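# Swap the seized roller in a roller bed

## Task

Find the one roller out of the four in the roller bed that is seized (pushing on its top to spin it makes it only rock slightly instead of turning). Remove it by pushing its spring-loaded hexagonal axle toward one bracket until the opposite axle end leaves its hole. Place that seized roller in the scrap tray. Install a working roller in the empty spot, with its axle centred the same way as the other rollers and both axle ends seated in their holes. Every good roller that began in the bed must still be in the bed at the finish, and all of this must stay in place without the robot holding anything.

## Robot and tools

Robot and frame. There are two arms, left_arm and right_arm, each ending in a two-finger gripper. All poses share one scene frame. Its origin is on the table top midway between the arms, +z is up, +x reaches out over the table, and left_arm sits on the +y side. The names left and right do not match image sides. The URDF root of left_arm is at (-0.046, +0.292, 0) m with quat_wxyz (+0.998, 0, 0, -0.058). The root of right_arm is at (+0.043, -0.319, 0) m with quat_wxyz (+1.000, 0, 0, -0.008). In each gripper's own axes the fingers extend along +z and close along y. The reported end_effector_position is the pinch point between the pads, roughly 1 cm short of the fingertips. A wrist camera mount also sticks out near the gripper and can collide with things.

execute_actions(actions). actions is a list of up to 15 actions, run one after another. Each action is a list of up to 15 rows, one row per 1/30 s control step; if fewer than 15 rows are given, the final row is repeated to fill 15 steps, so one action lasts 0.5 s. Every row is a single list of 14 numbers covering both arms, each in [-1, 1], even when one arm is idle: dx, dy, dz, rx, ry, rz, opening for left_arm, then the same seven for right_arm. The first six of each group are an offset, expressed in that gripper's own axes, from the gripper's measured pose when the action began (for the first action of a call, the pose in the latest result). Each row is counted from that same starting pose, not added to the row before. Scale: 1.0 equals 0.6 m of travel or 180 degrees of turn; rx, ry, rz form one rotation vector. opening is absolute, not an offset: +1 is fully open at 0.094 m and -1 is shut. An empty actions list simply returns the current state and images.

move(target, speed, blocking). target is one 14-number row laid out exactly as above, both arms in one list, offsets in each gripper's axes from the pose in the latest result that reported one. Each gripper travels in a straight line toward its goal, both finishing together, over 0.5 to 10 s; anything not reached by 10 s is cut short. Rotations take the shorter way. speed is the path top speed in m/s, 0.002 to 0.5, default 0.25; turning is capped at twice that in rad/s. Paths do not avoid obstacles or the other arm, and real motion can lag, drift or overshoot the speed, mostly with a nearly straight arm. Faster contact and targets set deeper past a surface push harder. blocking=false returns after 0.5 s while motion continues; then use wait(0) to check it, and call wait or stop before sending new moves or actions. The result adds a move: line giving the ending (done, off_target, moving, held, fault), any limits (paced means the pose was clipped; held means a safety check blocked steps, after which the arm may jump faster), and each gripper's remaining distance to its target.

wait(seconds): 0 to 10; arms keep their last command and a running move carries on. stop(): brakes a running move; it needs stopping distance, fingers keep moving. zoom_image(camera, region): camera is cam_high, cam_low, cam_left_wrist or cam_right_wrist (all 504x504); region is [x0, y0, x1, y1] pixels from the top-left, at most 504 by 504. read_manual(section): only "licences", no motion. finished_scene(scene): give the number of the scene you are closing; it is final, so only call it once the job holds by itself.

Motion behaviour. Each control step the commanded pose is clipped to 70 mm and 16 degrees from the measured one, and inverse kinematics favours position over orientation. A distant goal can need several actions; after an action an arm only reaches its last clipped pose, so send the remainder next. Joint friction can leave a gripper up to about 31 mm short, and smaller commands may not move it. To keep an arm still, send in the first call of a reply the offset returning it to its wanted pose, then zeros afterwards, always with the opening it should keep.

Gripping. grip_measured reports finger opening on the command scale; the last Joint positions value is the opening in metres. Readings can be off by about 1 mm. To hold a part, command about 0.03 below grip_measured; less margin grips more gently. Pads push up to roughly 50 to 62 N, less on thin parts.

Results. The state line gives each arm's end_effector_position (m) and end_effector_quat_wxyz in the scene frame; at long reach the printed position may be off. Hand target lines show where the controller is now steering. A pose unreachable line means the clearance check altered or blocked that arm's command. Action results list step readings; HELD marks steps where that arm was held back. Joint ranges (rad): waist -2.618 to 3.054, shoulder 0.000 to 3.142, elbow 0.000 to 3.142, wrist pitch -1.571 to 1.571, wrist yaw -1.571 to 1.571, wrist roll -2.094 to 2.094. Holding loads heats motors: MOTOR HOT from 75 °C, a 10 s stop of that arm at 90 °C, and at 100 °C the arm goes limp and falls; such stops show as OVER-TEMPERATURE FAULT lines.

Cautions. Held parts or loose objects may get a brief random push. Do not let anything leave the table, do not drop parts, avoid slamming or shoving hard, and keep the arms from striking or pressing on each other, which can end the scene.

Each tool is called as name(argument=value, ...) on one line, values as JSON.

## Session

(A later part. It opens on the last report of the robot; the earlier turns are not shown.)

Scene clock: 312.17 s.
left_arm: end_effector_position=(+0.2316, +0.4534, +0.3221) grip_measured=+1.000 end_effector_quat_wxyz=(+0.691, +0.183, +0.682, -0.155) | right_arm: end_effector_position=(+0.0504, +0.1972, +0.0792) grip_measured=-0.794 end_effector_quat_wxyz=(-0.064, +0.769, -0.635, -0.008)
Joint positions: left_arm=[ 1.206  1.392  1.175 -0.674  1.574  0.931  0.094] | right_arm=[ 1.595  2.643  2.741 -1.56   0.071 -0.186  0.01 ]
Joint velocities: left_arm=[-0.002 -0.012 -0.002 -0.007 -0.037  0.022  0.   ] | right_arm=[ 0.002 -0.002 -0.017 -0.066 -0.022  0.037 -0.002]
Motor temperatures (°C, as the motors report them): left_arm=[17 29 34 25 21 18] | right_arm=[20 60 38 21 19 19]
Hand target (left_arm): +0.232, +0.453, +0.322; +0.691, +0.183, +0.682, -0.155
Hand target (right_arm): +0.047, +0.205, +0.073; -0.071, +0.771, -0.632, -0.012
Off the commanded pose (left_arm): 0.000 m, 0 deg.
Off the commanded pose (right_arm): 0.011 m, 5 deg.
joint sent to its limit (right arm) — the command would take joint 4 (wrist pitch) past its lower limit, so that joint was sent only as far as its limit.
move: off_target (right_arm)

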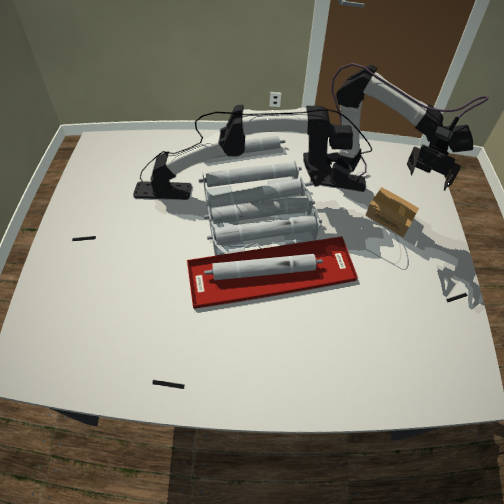

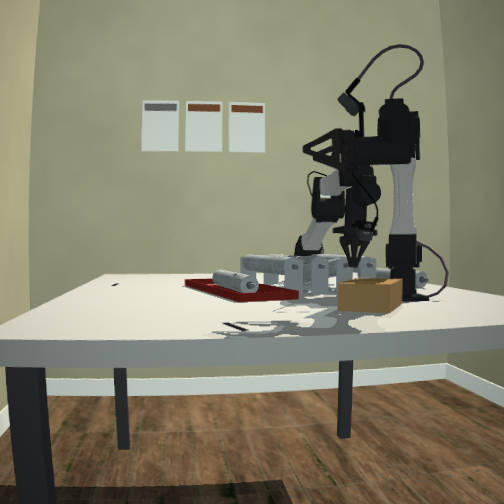

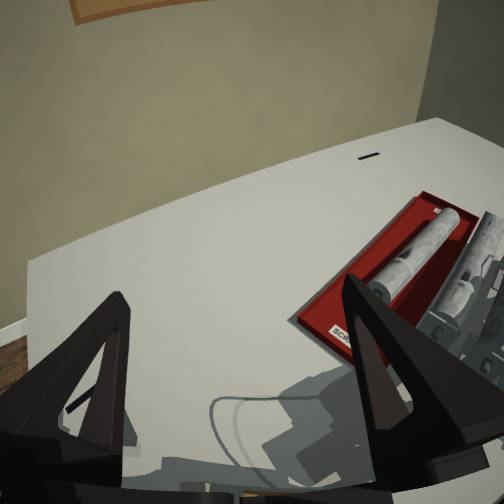

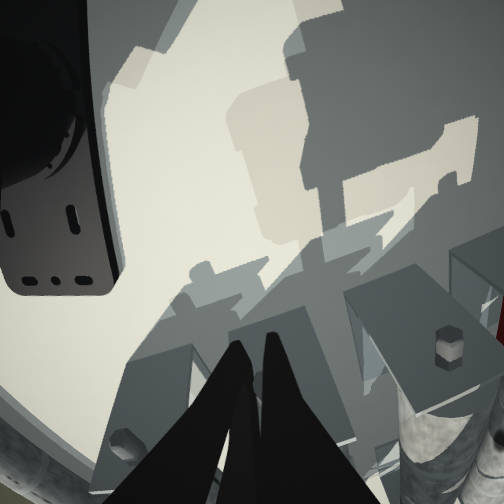

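Dropped. Release and go to -y end.

move(target=[0,0,0,0,0,0,1,0,0,0,0,0,0,-0.3], speed=0.05)

move(target=[0,0,0,0,0,0,1,0,0,-0.1,0,0,0,-0.3], speed=0.05)

move(target=[0,0,0,0,0,0,1,0.46,0,-0.08,-0.03,0.05,0,0.5], speed=0.1)

Scene clock: 315.33 s.
left_arm: end_effector_position=(+0.2316, +0.4534, +0.3221) grip_measured=+1.000 end_effector_quat_wxyz=(+0.691, +0.183, +0.682, -0.155) | right_arm: end_effector_position=(+0.0502, +0.1977, +0.0792) grip_measured=-0.302 end_effector_quat_wxyz=(-0.065, +0.769, -0.636, -0.009)
Joint positions: left_arm=[ 1.206  1.392  1.175 -0.674  1.574  0.931  0.094] | right_arm=[ 1.595  2.643  2.741 -1.558  0.07  -0.185  0.033]
Joint velocities: left_arm=[-0.012 -0.007 -0.002  0.022 -0.007  0.037  0.   ] | right_arm=[-0.012 -0.017 -0.012 -0.051 -0.037  0.022 -0.001]
Motor temperatures (°C, as the motors report them): left_arm=[17 29 34 25 21 18] | right_arm=[20 60 39 21 19 19]
Hand target (left_arm): +0.232, +0.453, +0.322; +0.691, +0.183, +0.682, -0.155
Hand target (right_arm): +0.050, +0.197, +0.079; -0.064, +0.769, -0.635, -0.008
Off the commanded pose (left_arm): 0.000 m, 0 deg.
Off the commanded pose (right_arm): 0.000 m, 0 deg.
move: done

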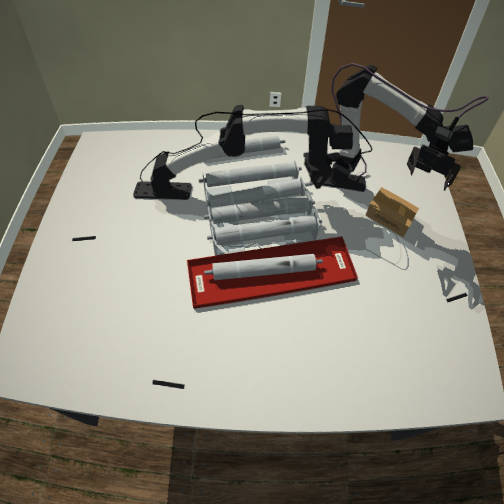

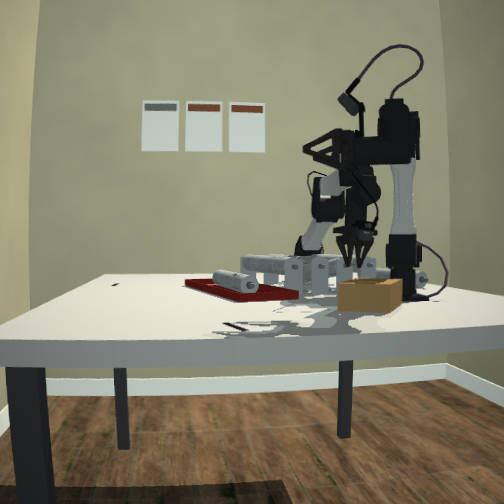

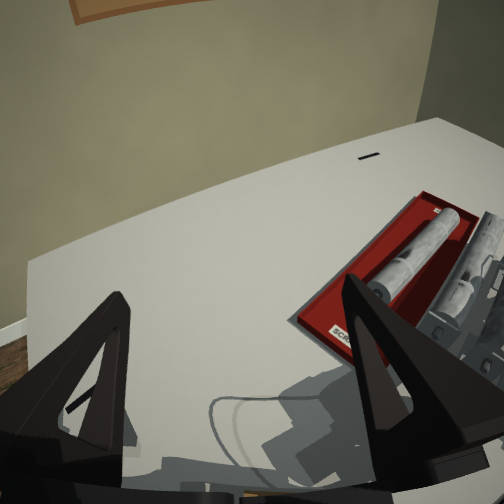

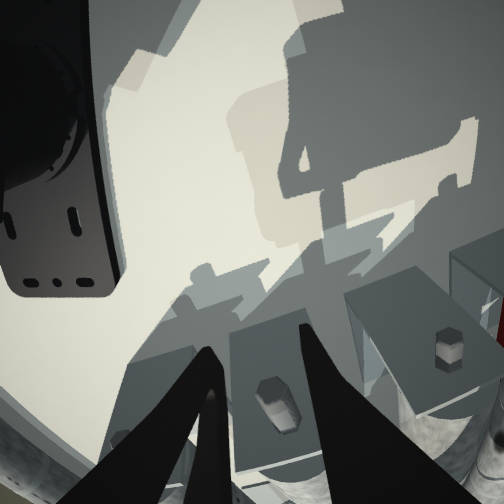

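Scene clock: 316.87 s.
left_arm: end_effector_position=(+0.2316, +0.4534, +0.3221) grip_measured=+1.000 end_effector_quat_wxyz=(+0.691, +0.183, +0.682, -0.155) | right_arm: end_effector_position=(+0.0481, +0.1951, +0.1449) grip_measured=-0.302 end_effector_quat_wxyz=(-0.112, +0.765, -0.632, -0.048)
Joint positions: left_arm=[ 1.206  1.392  1.175 -0.674  1.574  0.931  0.094] | right_arm=[ 1.6    2.5    2.721 -1.558  0.07  -0.185  0.033]
Joint velocities: left_arm=[ 0.007 -0.002  0.002 -0.007 -0.066 -0.037  0.   ] | right_arm=[ 0.002  0.002 -0.007  0.007  0.066  0.022  0.   ]
Motor temperatures (°C, as the motors report them): left_arm=[17 29 34 25 21 18] | right_arm=[20 60 38 21 19 19]
Hand target (left_arm): +0.232, +0.453, +0.322; +0.691, +0.183, +0.682, -0.155
Hand target (right_arm): +0.045, +0.191, +0.138; -0.102, +0.768, -0.631, -0.039
Off the commanded pose (left_arm): 0.000 m, 0 deg.
Off the commanded pose (right_arm): 0.008 m, 7 deg.
joint sent to its limit (right arm) — the command would take joint 4 (wrist pitch) past its lower limit, so that joint was sent only as far as its limit.
move: off_target (right_arm)

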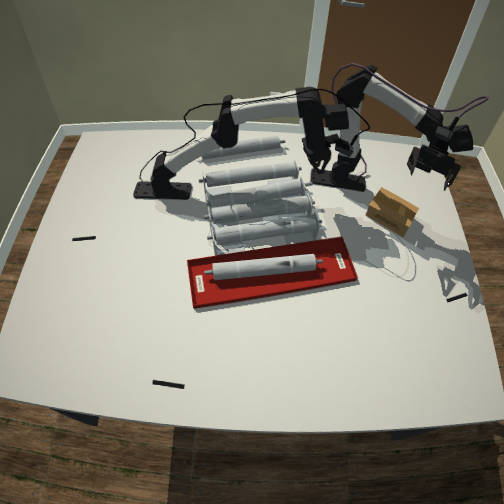

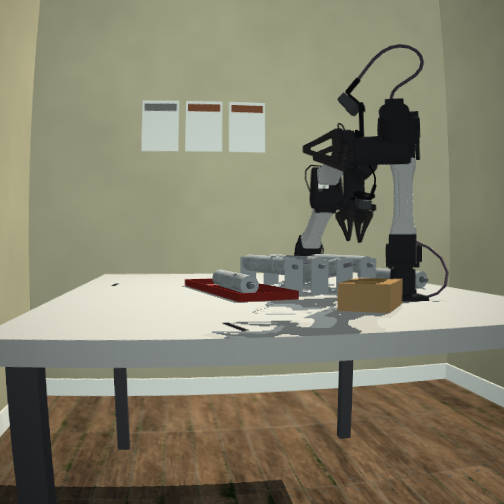

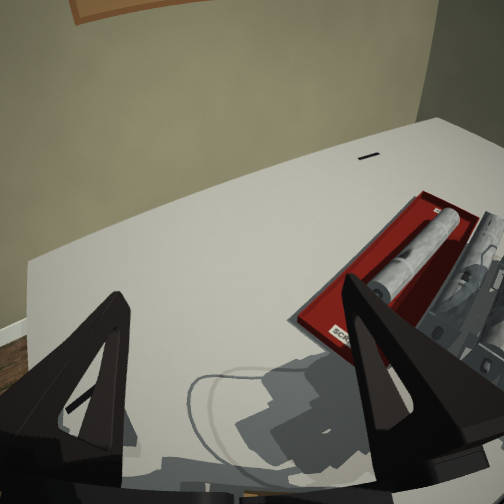

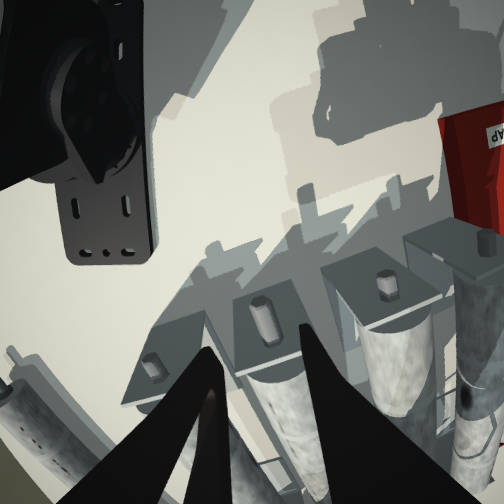

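Scene clock: 320.07 s.
left_arm: end_effector_position=(+0.2316, +0.4534, +0.3221) grip_measured=+1.000 end_effector_quat_wxyz=(+0.691, +0.183, +0.682, -0.155) | right_arm: end_effector_position=(+0.1046, -0.0689, +0.1379) grip_measured=+0.498 end_effector_quat_wxyz=(-0.045, +0.769, -0.637, -0.023)
Joint positions: left_arm=[ 1.206  1.392  1.175 -0.674  1.574  0.931  0.094] | right_arm=[ 1.341  1.423  1.215 -1.261 -0.004 -0.432  0.07 ]
Joint velocities: left_arm=[-0.007  0.002 -0.012 -0.037  0.007 -0.022  0.   ] | right_arm=[ 0.002 -0.012 -0.007 -0.022 -0.037 -0.081 -0.   ]
Motor temperatures (°C, as the motors report them): left_arm=[17 29 34 25 21 18] | right_arm=[20 59 38 21 19 19]
Hand target (left_arm): +0.232, +0.453, +0.322; +0.691, +0.183, +0.682, -0.155
Hand target (right_arm): +0.103, -0.080, +0.132; -0.027, +0.770, -0.637, -0.018
Off the commanded pose (left_arm): 0.000 m, 0 deg.
Off the commanded pose (right_arm): 0.014 m, 2 deg.
move: off_target (right_arm)

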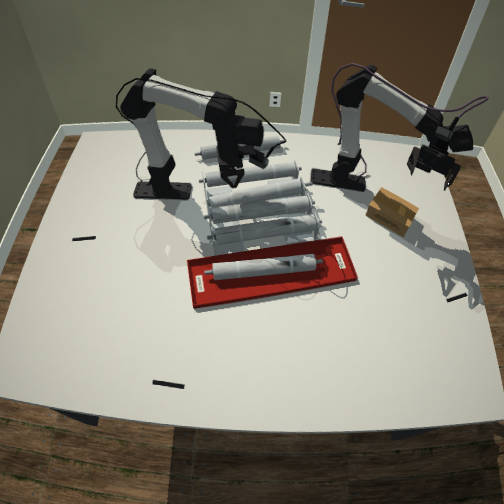

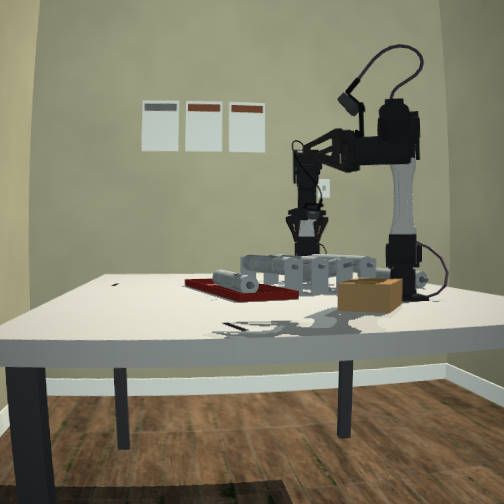

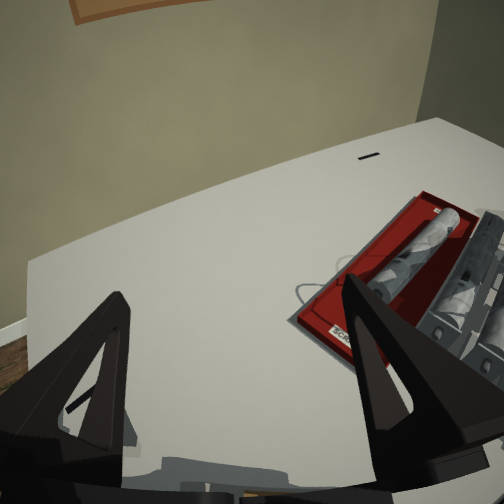

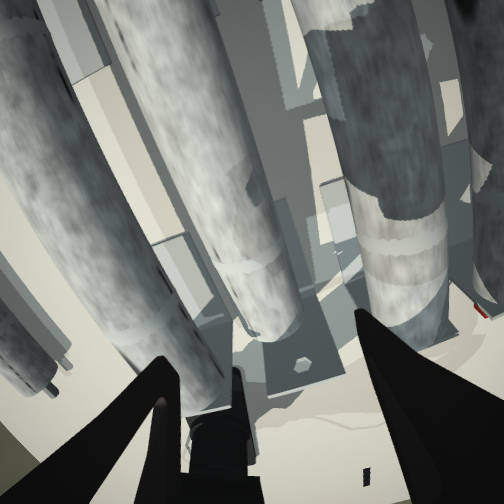

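move(target=[0,0,0,0,0,0,1,0.04,0.012,0.16,-0.01,0.03,0,0.5], speed=0.03)

move(target=[0,0,0,0,0,0,1,0,0,0,0,0,0,-0.1], speed=0.03)

Scene clock: 326.43 s.
left_arm: end_effector_position=(+0.2316, +0.4534, +0.3221) grip_measured=+1.000 end_effector_quat_wxyz=(+0.691, +0.183, +0.682, -0.155) | right_arm: end_effector_position=(+0.1071, -0.0792, +0.0517) grip_measured=+0.498 end_effector_quat_wxyz=(-0.018, +0.770, -0.638, -0.001)
Joint positions: left_arm=[ 1.206  1.392  1.175 -0.674  1.574  0.931  0.094] | right_arm=[ 1.334  1.499  0.938 -0.977  0.015 -0.439  0.07 ]
Joint velocities: left_arm=[ 0.002 -0.007  0.012  0.037 -0.081  0.037  0.   ] | right_arm=[-0.002  0.002 -0.002 -0.022  0.022  0.037 -0.   ]
Motor temperatures (°C, as the motors report them): left_arm=[17 29 34 25 21 18] | right_arm=[20 55 37 21 19 19]
Hand target (left_arm): +0.232, +0.453, +0.322; +0.691, +0.183, +0.682, -0.155
Hand target (right_arm): +0.106, -0.086, +0.041; -0.003, +0.769, -0.639, +0.004
Off the commanded pose (left_arm): 0.000 m, 0 deg.
Off the commanded pose (right_arm): 0.013 m, 2 deg.
move: off_target (right_arm)

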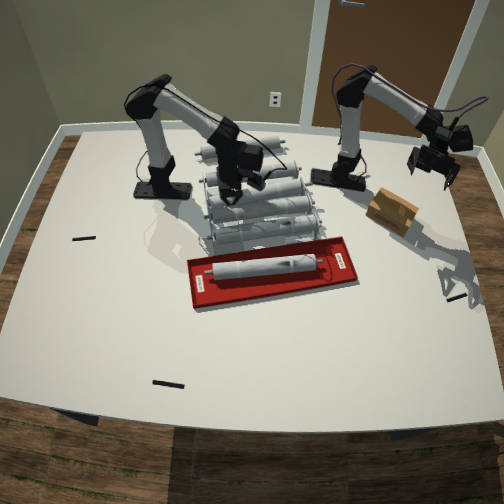

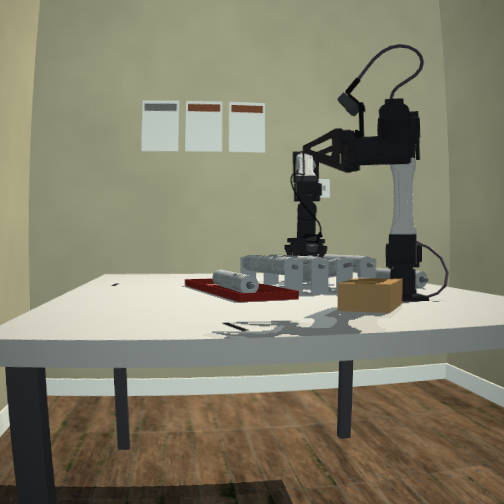

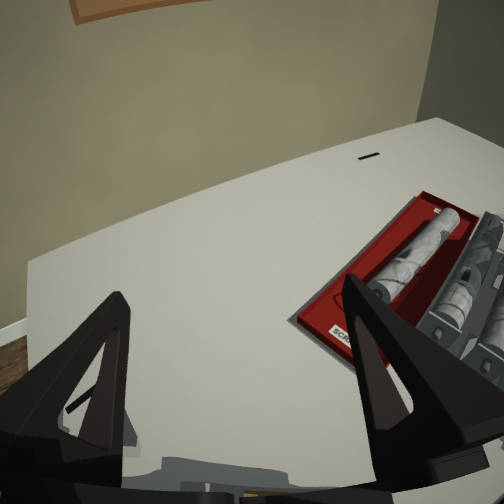

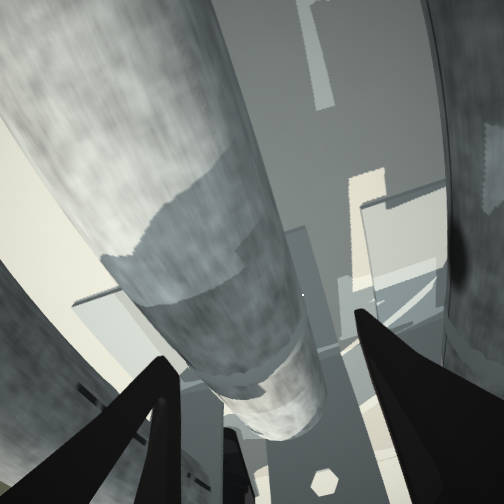

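Scene clock: 326.93 s.
left_arm: end_effector_position=(+0.2316, +0.4534, +0.3221) grip_measured=+1.000 end_effector_quat_wxyz=(+0.691, +0.183, +0.682, -0.155) | right_arm: end_effector_position=(+0.1037, -0.0808, +0.0527) grip_measured=-0.088 end_effector_quat_wxyz=(-0.012, +0.770, -0.638, -0.006)
Joint positions: left_arm=[ 1.206  1.392  1.175 -0.674  1.574  0.931  0.094] | right_arm=[ 1.336  1.494  0.938 -0.988  0.    -0.439  0.043]
Joint velocities: left_arm=[-0.022  0.002 -0.002  0.022  0.037  0.037  0.   ] | right_arm=[-0.002 -0.002 -0.002  0.007  0.051  0.007 -0.001]
Motor temperatures (°C, as the motors report them): left_arm=[17 29 34 25 21 18] | right_arm=[20 55 37 21 19 19]
Hand target (left_arm): +0.232, +0.453, +0.322; +0.691, +0.183, +0.682, -0.155
Hand target (right_arm): +0.107, -0.079, +0.052; -0.018, +0.770, -0.638, -0.001
Off the commanded pose (left_arm): 0.000 m, 0 deg.
Off the commanded pose (right_arm): 0.004 m, 1 deg.
move: done

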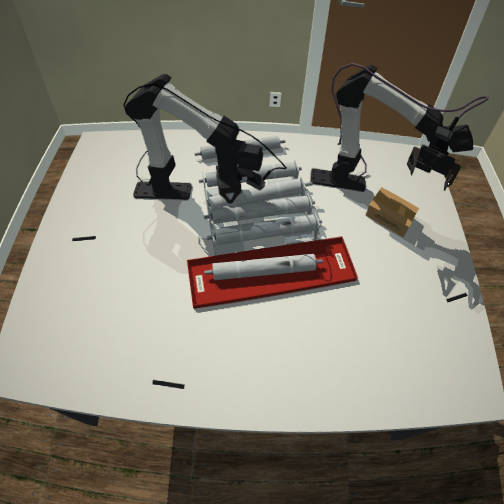

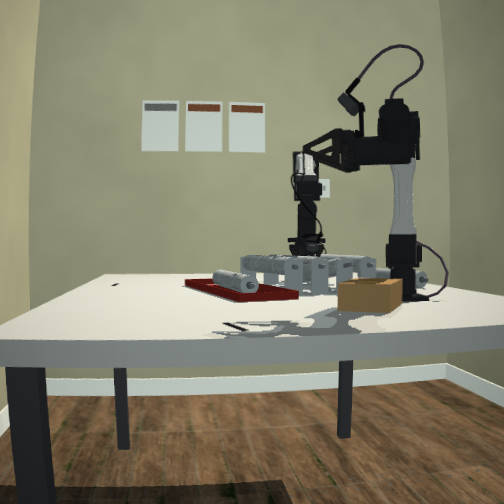

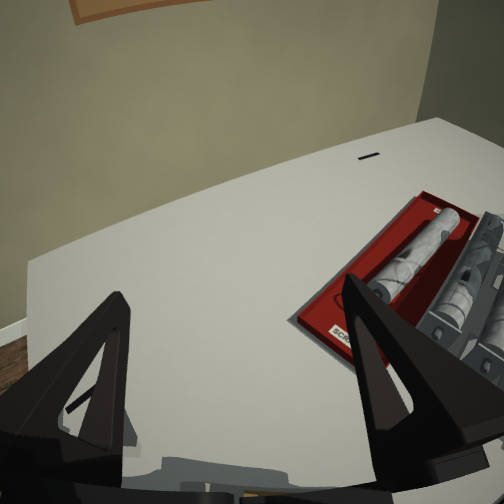

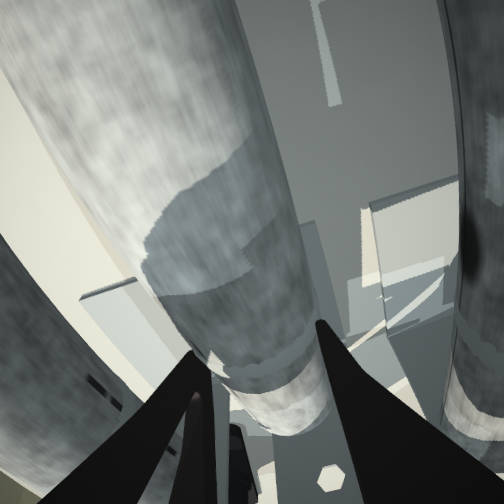

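Too high; go lower.

move(target=[0,0,0,0,0,0,1,0,0,0.045,0,0,0,0.5], speed=0.02)

move(target=[0,0,0,0,0,0,1,0,0,0,0,0,0,-0.1], speed=0.03)

move(target=[0,0,0,0,0,0,1,0,0,-0.07,0,0,0,-0.1], speed=0.012)

zoom_image(camera="cam_high", region=[180,120,340,260])

Scene clock: 332.20 s.
left_arm: end_effector_position=(+0.2316, +0.4534, +0.3221) grip_measured=+1.000 end_effector_quat_wxyz=(+0.691, +0.183, +0.682, -0.155) | right_arm: end_effector_position=(+0.1125, -0.0739, +0.0403) grip_measured=+0.498 end_effector_quat_wxyz=(-0.036, +0.772, -0.635, +0.002)
Joint positions: left_arm=[ 1.206  1.392  1.175 -0.674  1.574  0.931  0.094] | right_arm=[ 1.332  1.511  0.9   -0.895  0.034 -0.45   0.07 ]
Joint velocities: left_arm=[-0.012 -0.002 -0.017 -0.007 -0.007 -0.022  0.   ] | right_arm=[ 0.022 -0.012 -0.002 -0.037 -0.022 -0.007 -0.001]
Motor temperatures (°C, as the motors report them): left_arm=[17 29 34 25 21 18] | right_arm=[20 52 37 21 19 19]
Hand target (left_arm): +0.232, +0.453, +0.322; +0.691, +0.183, +0.682, -0.155
Hand target (right_arm): +0.104, -0.081, +0.027; -0.012, +0.770, -0.638, -0.005
Off the commanded pose (left_arm): 0.000 m, 0 deg.
Off the commanded pose (right_arm): 0.018 m, 3 deg.
move: off_target (right_arm)

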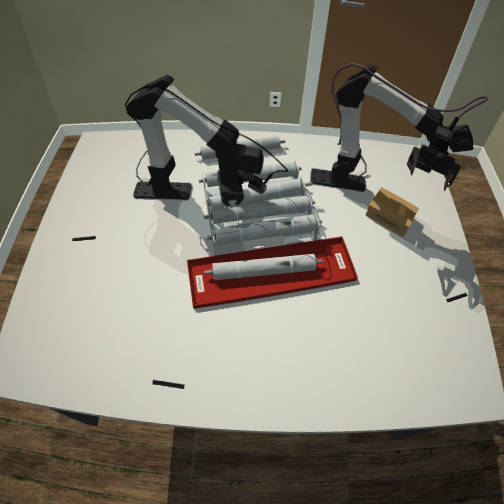

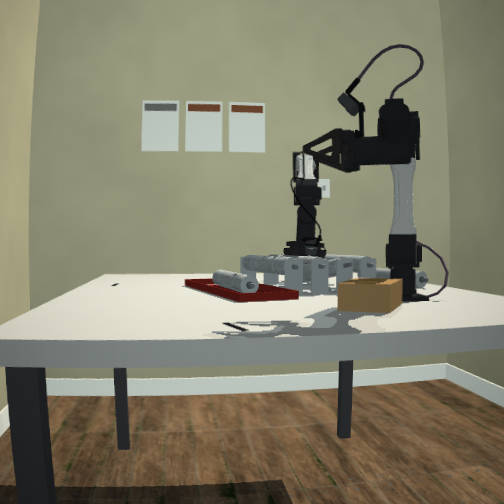

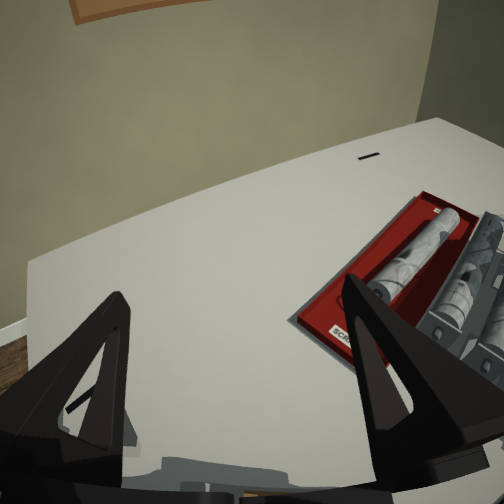

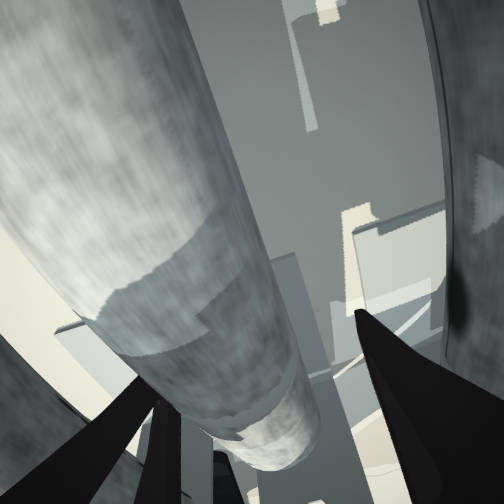

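Scene clock: 332.70 s.
left_arm: end_effector_position=(+0.2316, +0.4534, +0.3221) grip_measured=+1.000 end_effector_quat_wxyz=(+0.691, +0.183, +0.682, -0.155) | right_arm: end_effector_position=(+0.1048, -0.0754, +0.0401) grip_measured=+0.022 end_effector_quat_wxyz=(-0.024, +0.774, -0.633, -0.009)
Joint positions: left_arm=[ 1.206  1.392  1.175 -0.674  1.574  0.931  0.094] | right_arm=[ 1.339  1.511  0.9   -0.909  0.003 -0.448  0.048]
Joint velocities: left_arm=[ 0.022 -0.012  0.007 -0.007 -0.022 -0.051  0.   ] | right_arm=[ 0.022 -0.017 -0.007 -0.051 -0.051 -0.037 -0.   ]
Motor temperatures (°C, as the motors report them): left_arm=[17 29 34 25 21 18] | right_arm=[20 52 36 21 19 19]
Hand target (left_arm): +0.232, +0.453, +0.322; +0.691, +0.183, +0.682, -0.155
Hand target (right_arm): +0.112, -0.074, +0.040; -0.036, +0.771, -0.635, +0.002
Off the commanded pose (left_arm): 0.000 m, 0 deg.
Off the commanded pose (right_arm): 0.008 m, 2 deg.
move: done

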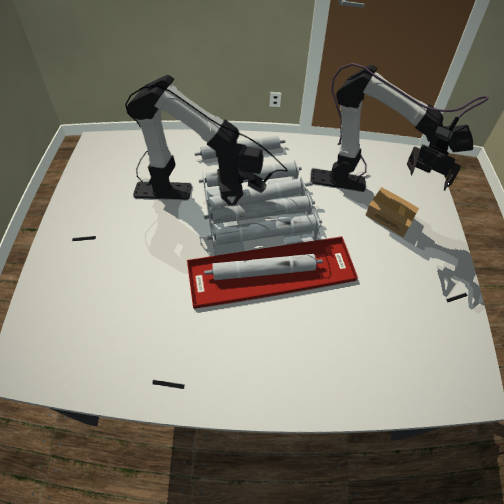

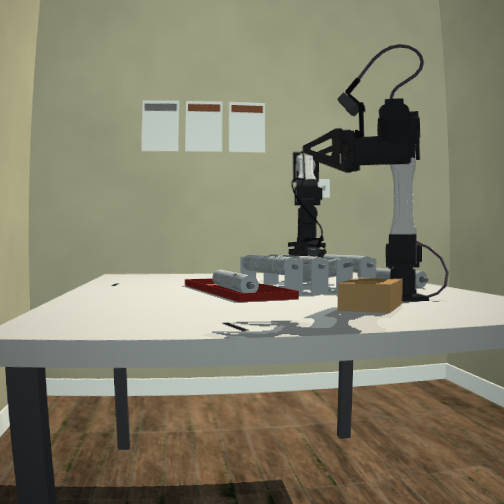

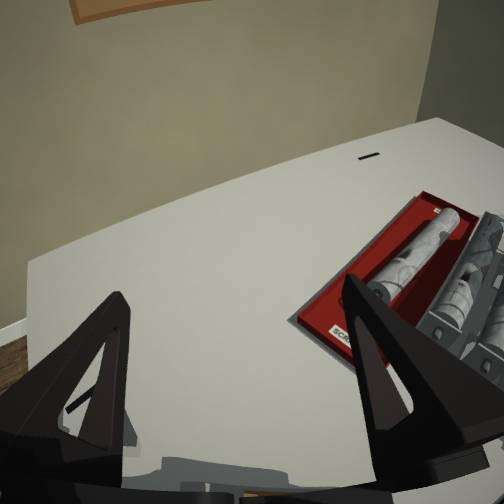

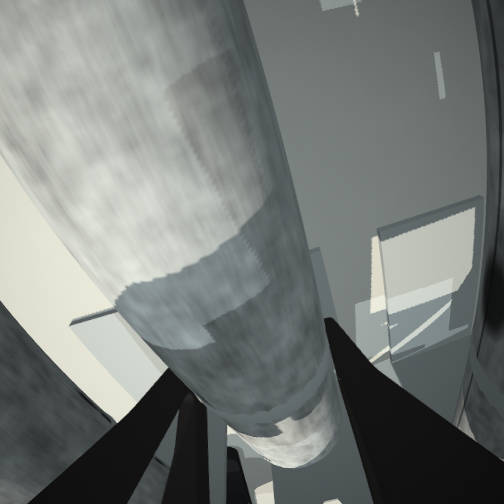

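Scene clock: 336.43 s.
left_arm: end_effector_position=(+0.2316, +0.4534, +0.3221) grip_measured=+1.000 end_effector_quat_wxyz=(+0.691, +0.183, +0.682, -0.155) | right_arm: end_effector_position=(+0.1033, -0.0771, +0.0596) grip_measured=+0.021 end_effector_quat_wxyz=(-0.012, +0.773, -0.634, -0.007)
Joint positions: left_arm=[ 1.206  1.392  1.175 -0.674  1.574  0.931  0.094] | right_arm=[ 1.339  1.499  0.972 -1.016 -0.002 -0.444  0.048]
Joint velocities: left_arm=[-0.012 -0.007  0.012  0.022 -0.007  0.066  0.   ] | right_arm=[ 0.007 -0.002 -0.002  0.007  0.022  0.007 -0.   ]
Motor temperatures (°C, as the motors report them): left_arm=[17 29 34 25 21 18] | right_arm=[20 51 37 21 19 19]
Hand target (left_arm): +0.232, +0.453, +0.322; +0.691, +0.183, +0.682, -0.155
Hand target (right_arm): +0.104, -0.077, +0.080; -0.024, +0.774, -0.632, -0.009
Off the commanded pose (left_arm): 0.000 m, 0 deg.
Off the commanded pose (right_arm): 0.022 m, 1 deg.
move: off_target (right_arm)

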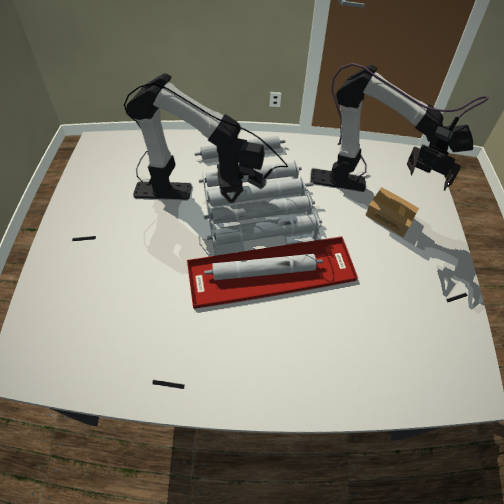

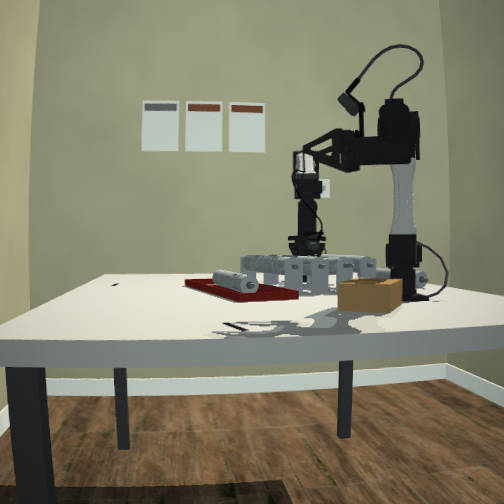

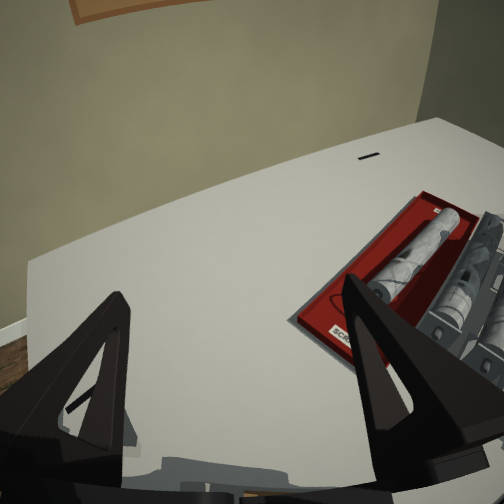

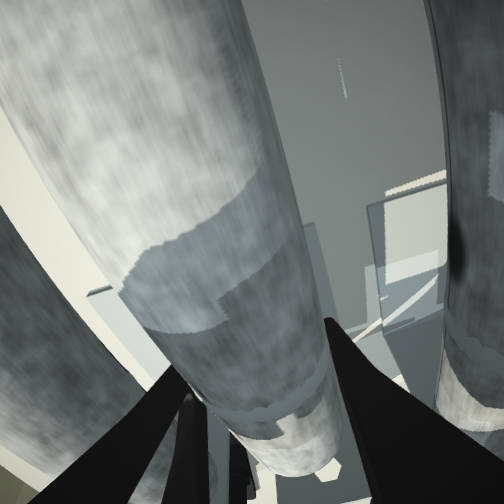

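Region (180, 120, 340, 260) of cam_high's 504x504 image, scaled by 3.150, with more detail than that image has; it fills the top 441 rows of this view, and the rest is white.

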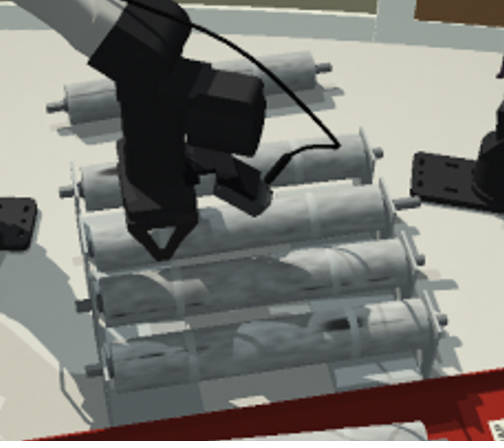

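Roller seems too far -x; nudge +x while lifting.

move(target=[0,0,0,0,0,0,1,0,-0.025,-0.045,0,0,0,-0.1], speed=0.01)

move(target=[0,0,0,0,0,0,1,0,0,-0.065,0,0,0,-0.1], speed=0.008)

zoom_image(camera="cam_high", region=[180,120,340,260])

Scene clock: 342.53 s.
left_arm: end_effector_position=(+0.2316, +0.4534, +0.3221) grip_measured=+1.000 end_effector_quat_wxyz=(+0.691, +0.183, +0.682, -0.155) | right_arm: end_effector_position=(+0.1077, -0.0761, +0.0719) grip_measured=+0.021 end_effector_quat_wxyz=(+0.001, +0.778, -0.628, -0.016)
Joint positions: left_arm=[ 1.206  1.392  1.175 -0.674  1.574  0.931  0.094] | right_arm=[ 1.305  1.51   1.033 -1.083 -0.029 -0.495  0.048]
Joint velocities: left_arm=[ 0.027 -0.002  0.017  0.007 -0.007 -0.051  0.   ] | right_arm=[-0.002 -0.007  0.007  0.11  -0.022 -0.022 -0.   ]
Motor temperatures (°C, as the motors report them): left_arm=[17 29 34 25 21 18] | right_arm=[20 49 38 21 19 19]
Hand target (left_arm): +0.232, +0.453, +0.322; +0.691, +0.183, +0.682, -0.155
Hand target (right_arm): +0.117, -0.074, +0.086; -0.013, +0.773, -0.634, -0.007
Off the commanded pose (left_arm): 0.000 m, 0 deg.
Off the commanded pose (right_arm): 0.018 m, 2 deg.
move: off_target (right_arm)

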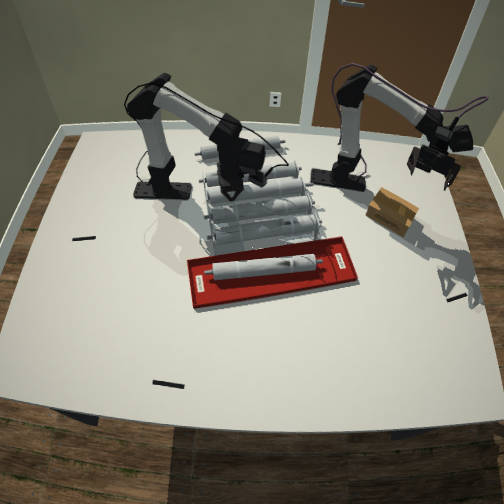

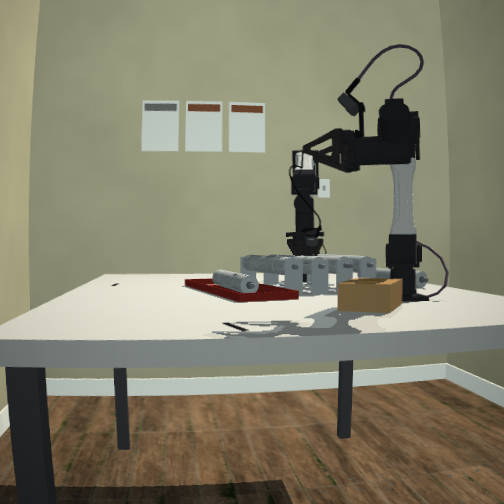

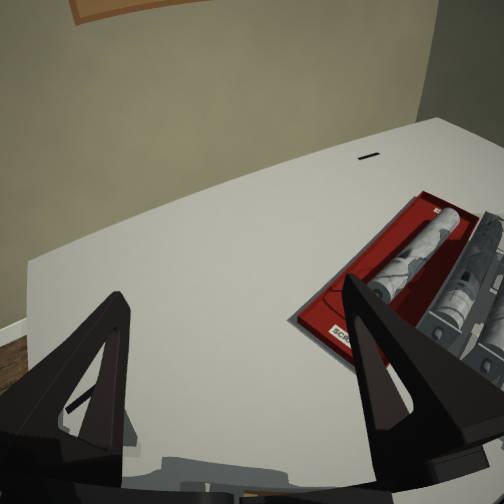

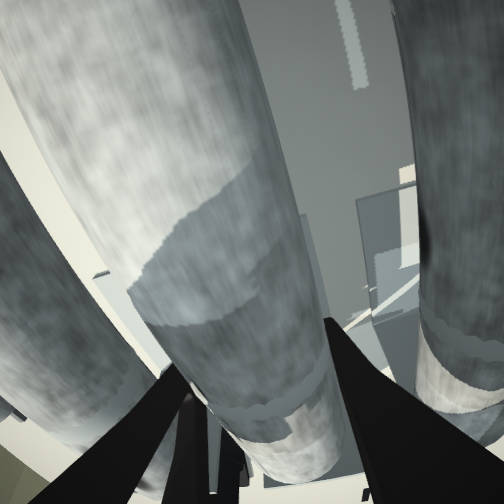

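Scene clock: 347.70 s.
left_arm: end_effector_position=(+0.2316, +0.4534, +0.3221) grip_measured=+1.000 end_effector_quat_wxyz=(+0.691, +0.183, +0.682, -0.155) | right_arm: end_effector_position=(+0.1078, -0.0784, +0.0943) grip_measured=+0.021 end_effector_quat_wxyz=(+0.013, +0.778, -0.628, -0.008)
Joint positions: left_arm=[ 1.206  1.392  1.175 -0.674  1.574  0.931  0.094] | right_arm=[ 1.305  1.512  1.124 -1.201 -0.026 -0.494  0.048]
Joint velocities: left_arm=[-0.002  0.007 -0.007  0.081 -0.037  0.007  0.   ] | right_arm=[-0.007  0.002  0.002  0.022  0.022  0.022 -0.   ]
Motor temperatures (°C, as the motors report them): left_arm=[17 29 34 25 21 18] | right_arm=[20 48 39 21 19 19]
Hand target (left_arm): +0.232, +0.453, +0.322; +0.691, +0.183, +0.682, -0.155
Hand target (right_arm): +0.108, -0.076, +0.110; +0.000, +0.778, -0.628, -0.016
Off the commanded pose (left_arm): 0.000 m, 0 deg.
Off the commanded pose (right_arm): 0.017 m, 2 deg.
move: off_target (right_arm)

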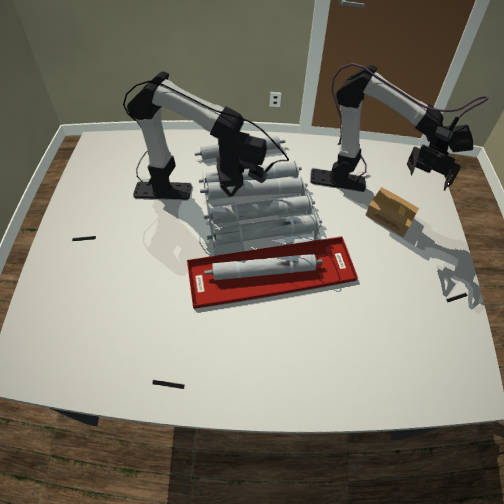

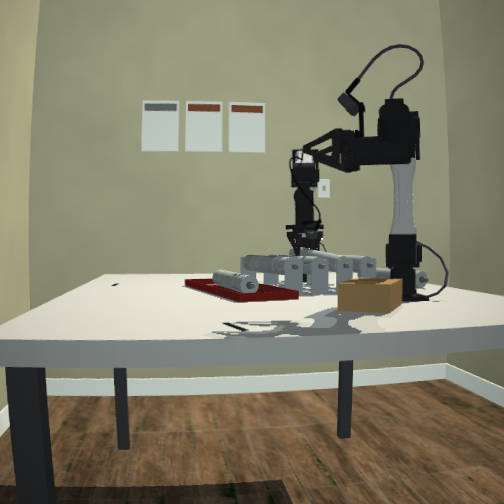

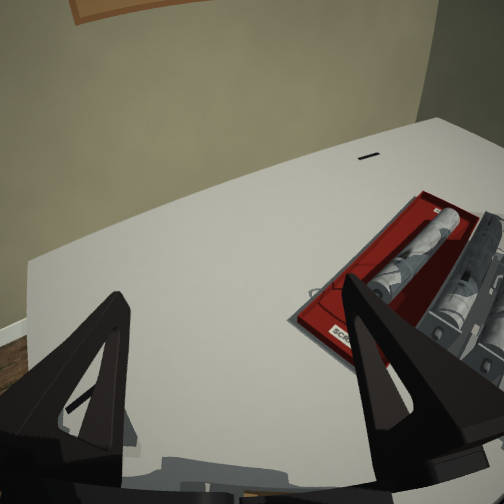

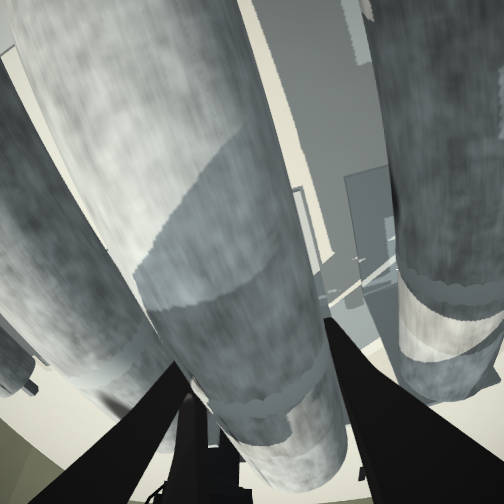

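Region (180, 120, 340, 260) of cam_high's 504x504 image, scaled by 3.150, with more detail than that image has; it fills the top 441 rows of this view, and the rest is white.

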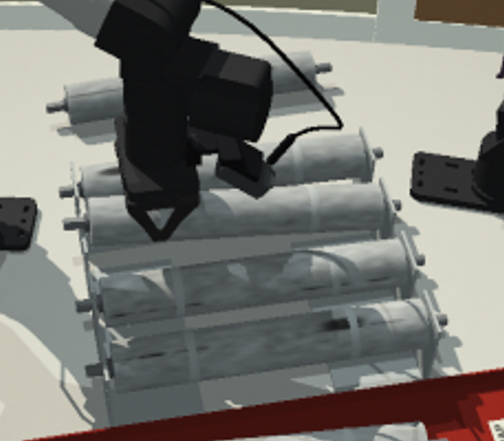

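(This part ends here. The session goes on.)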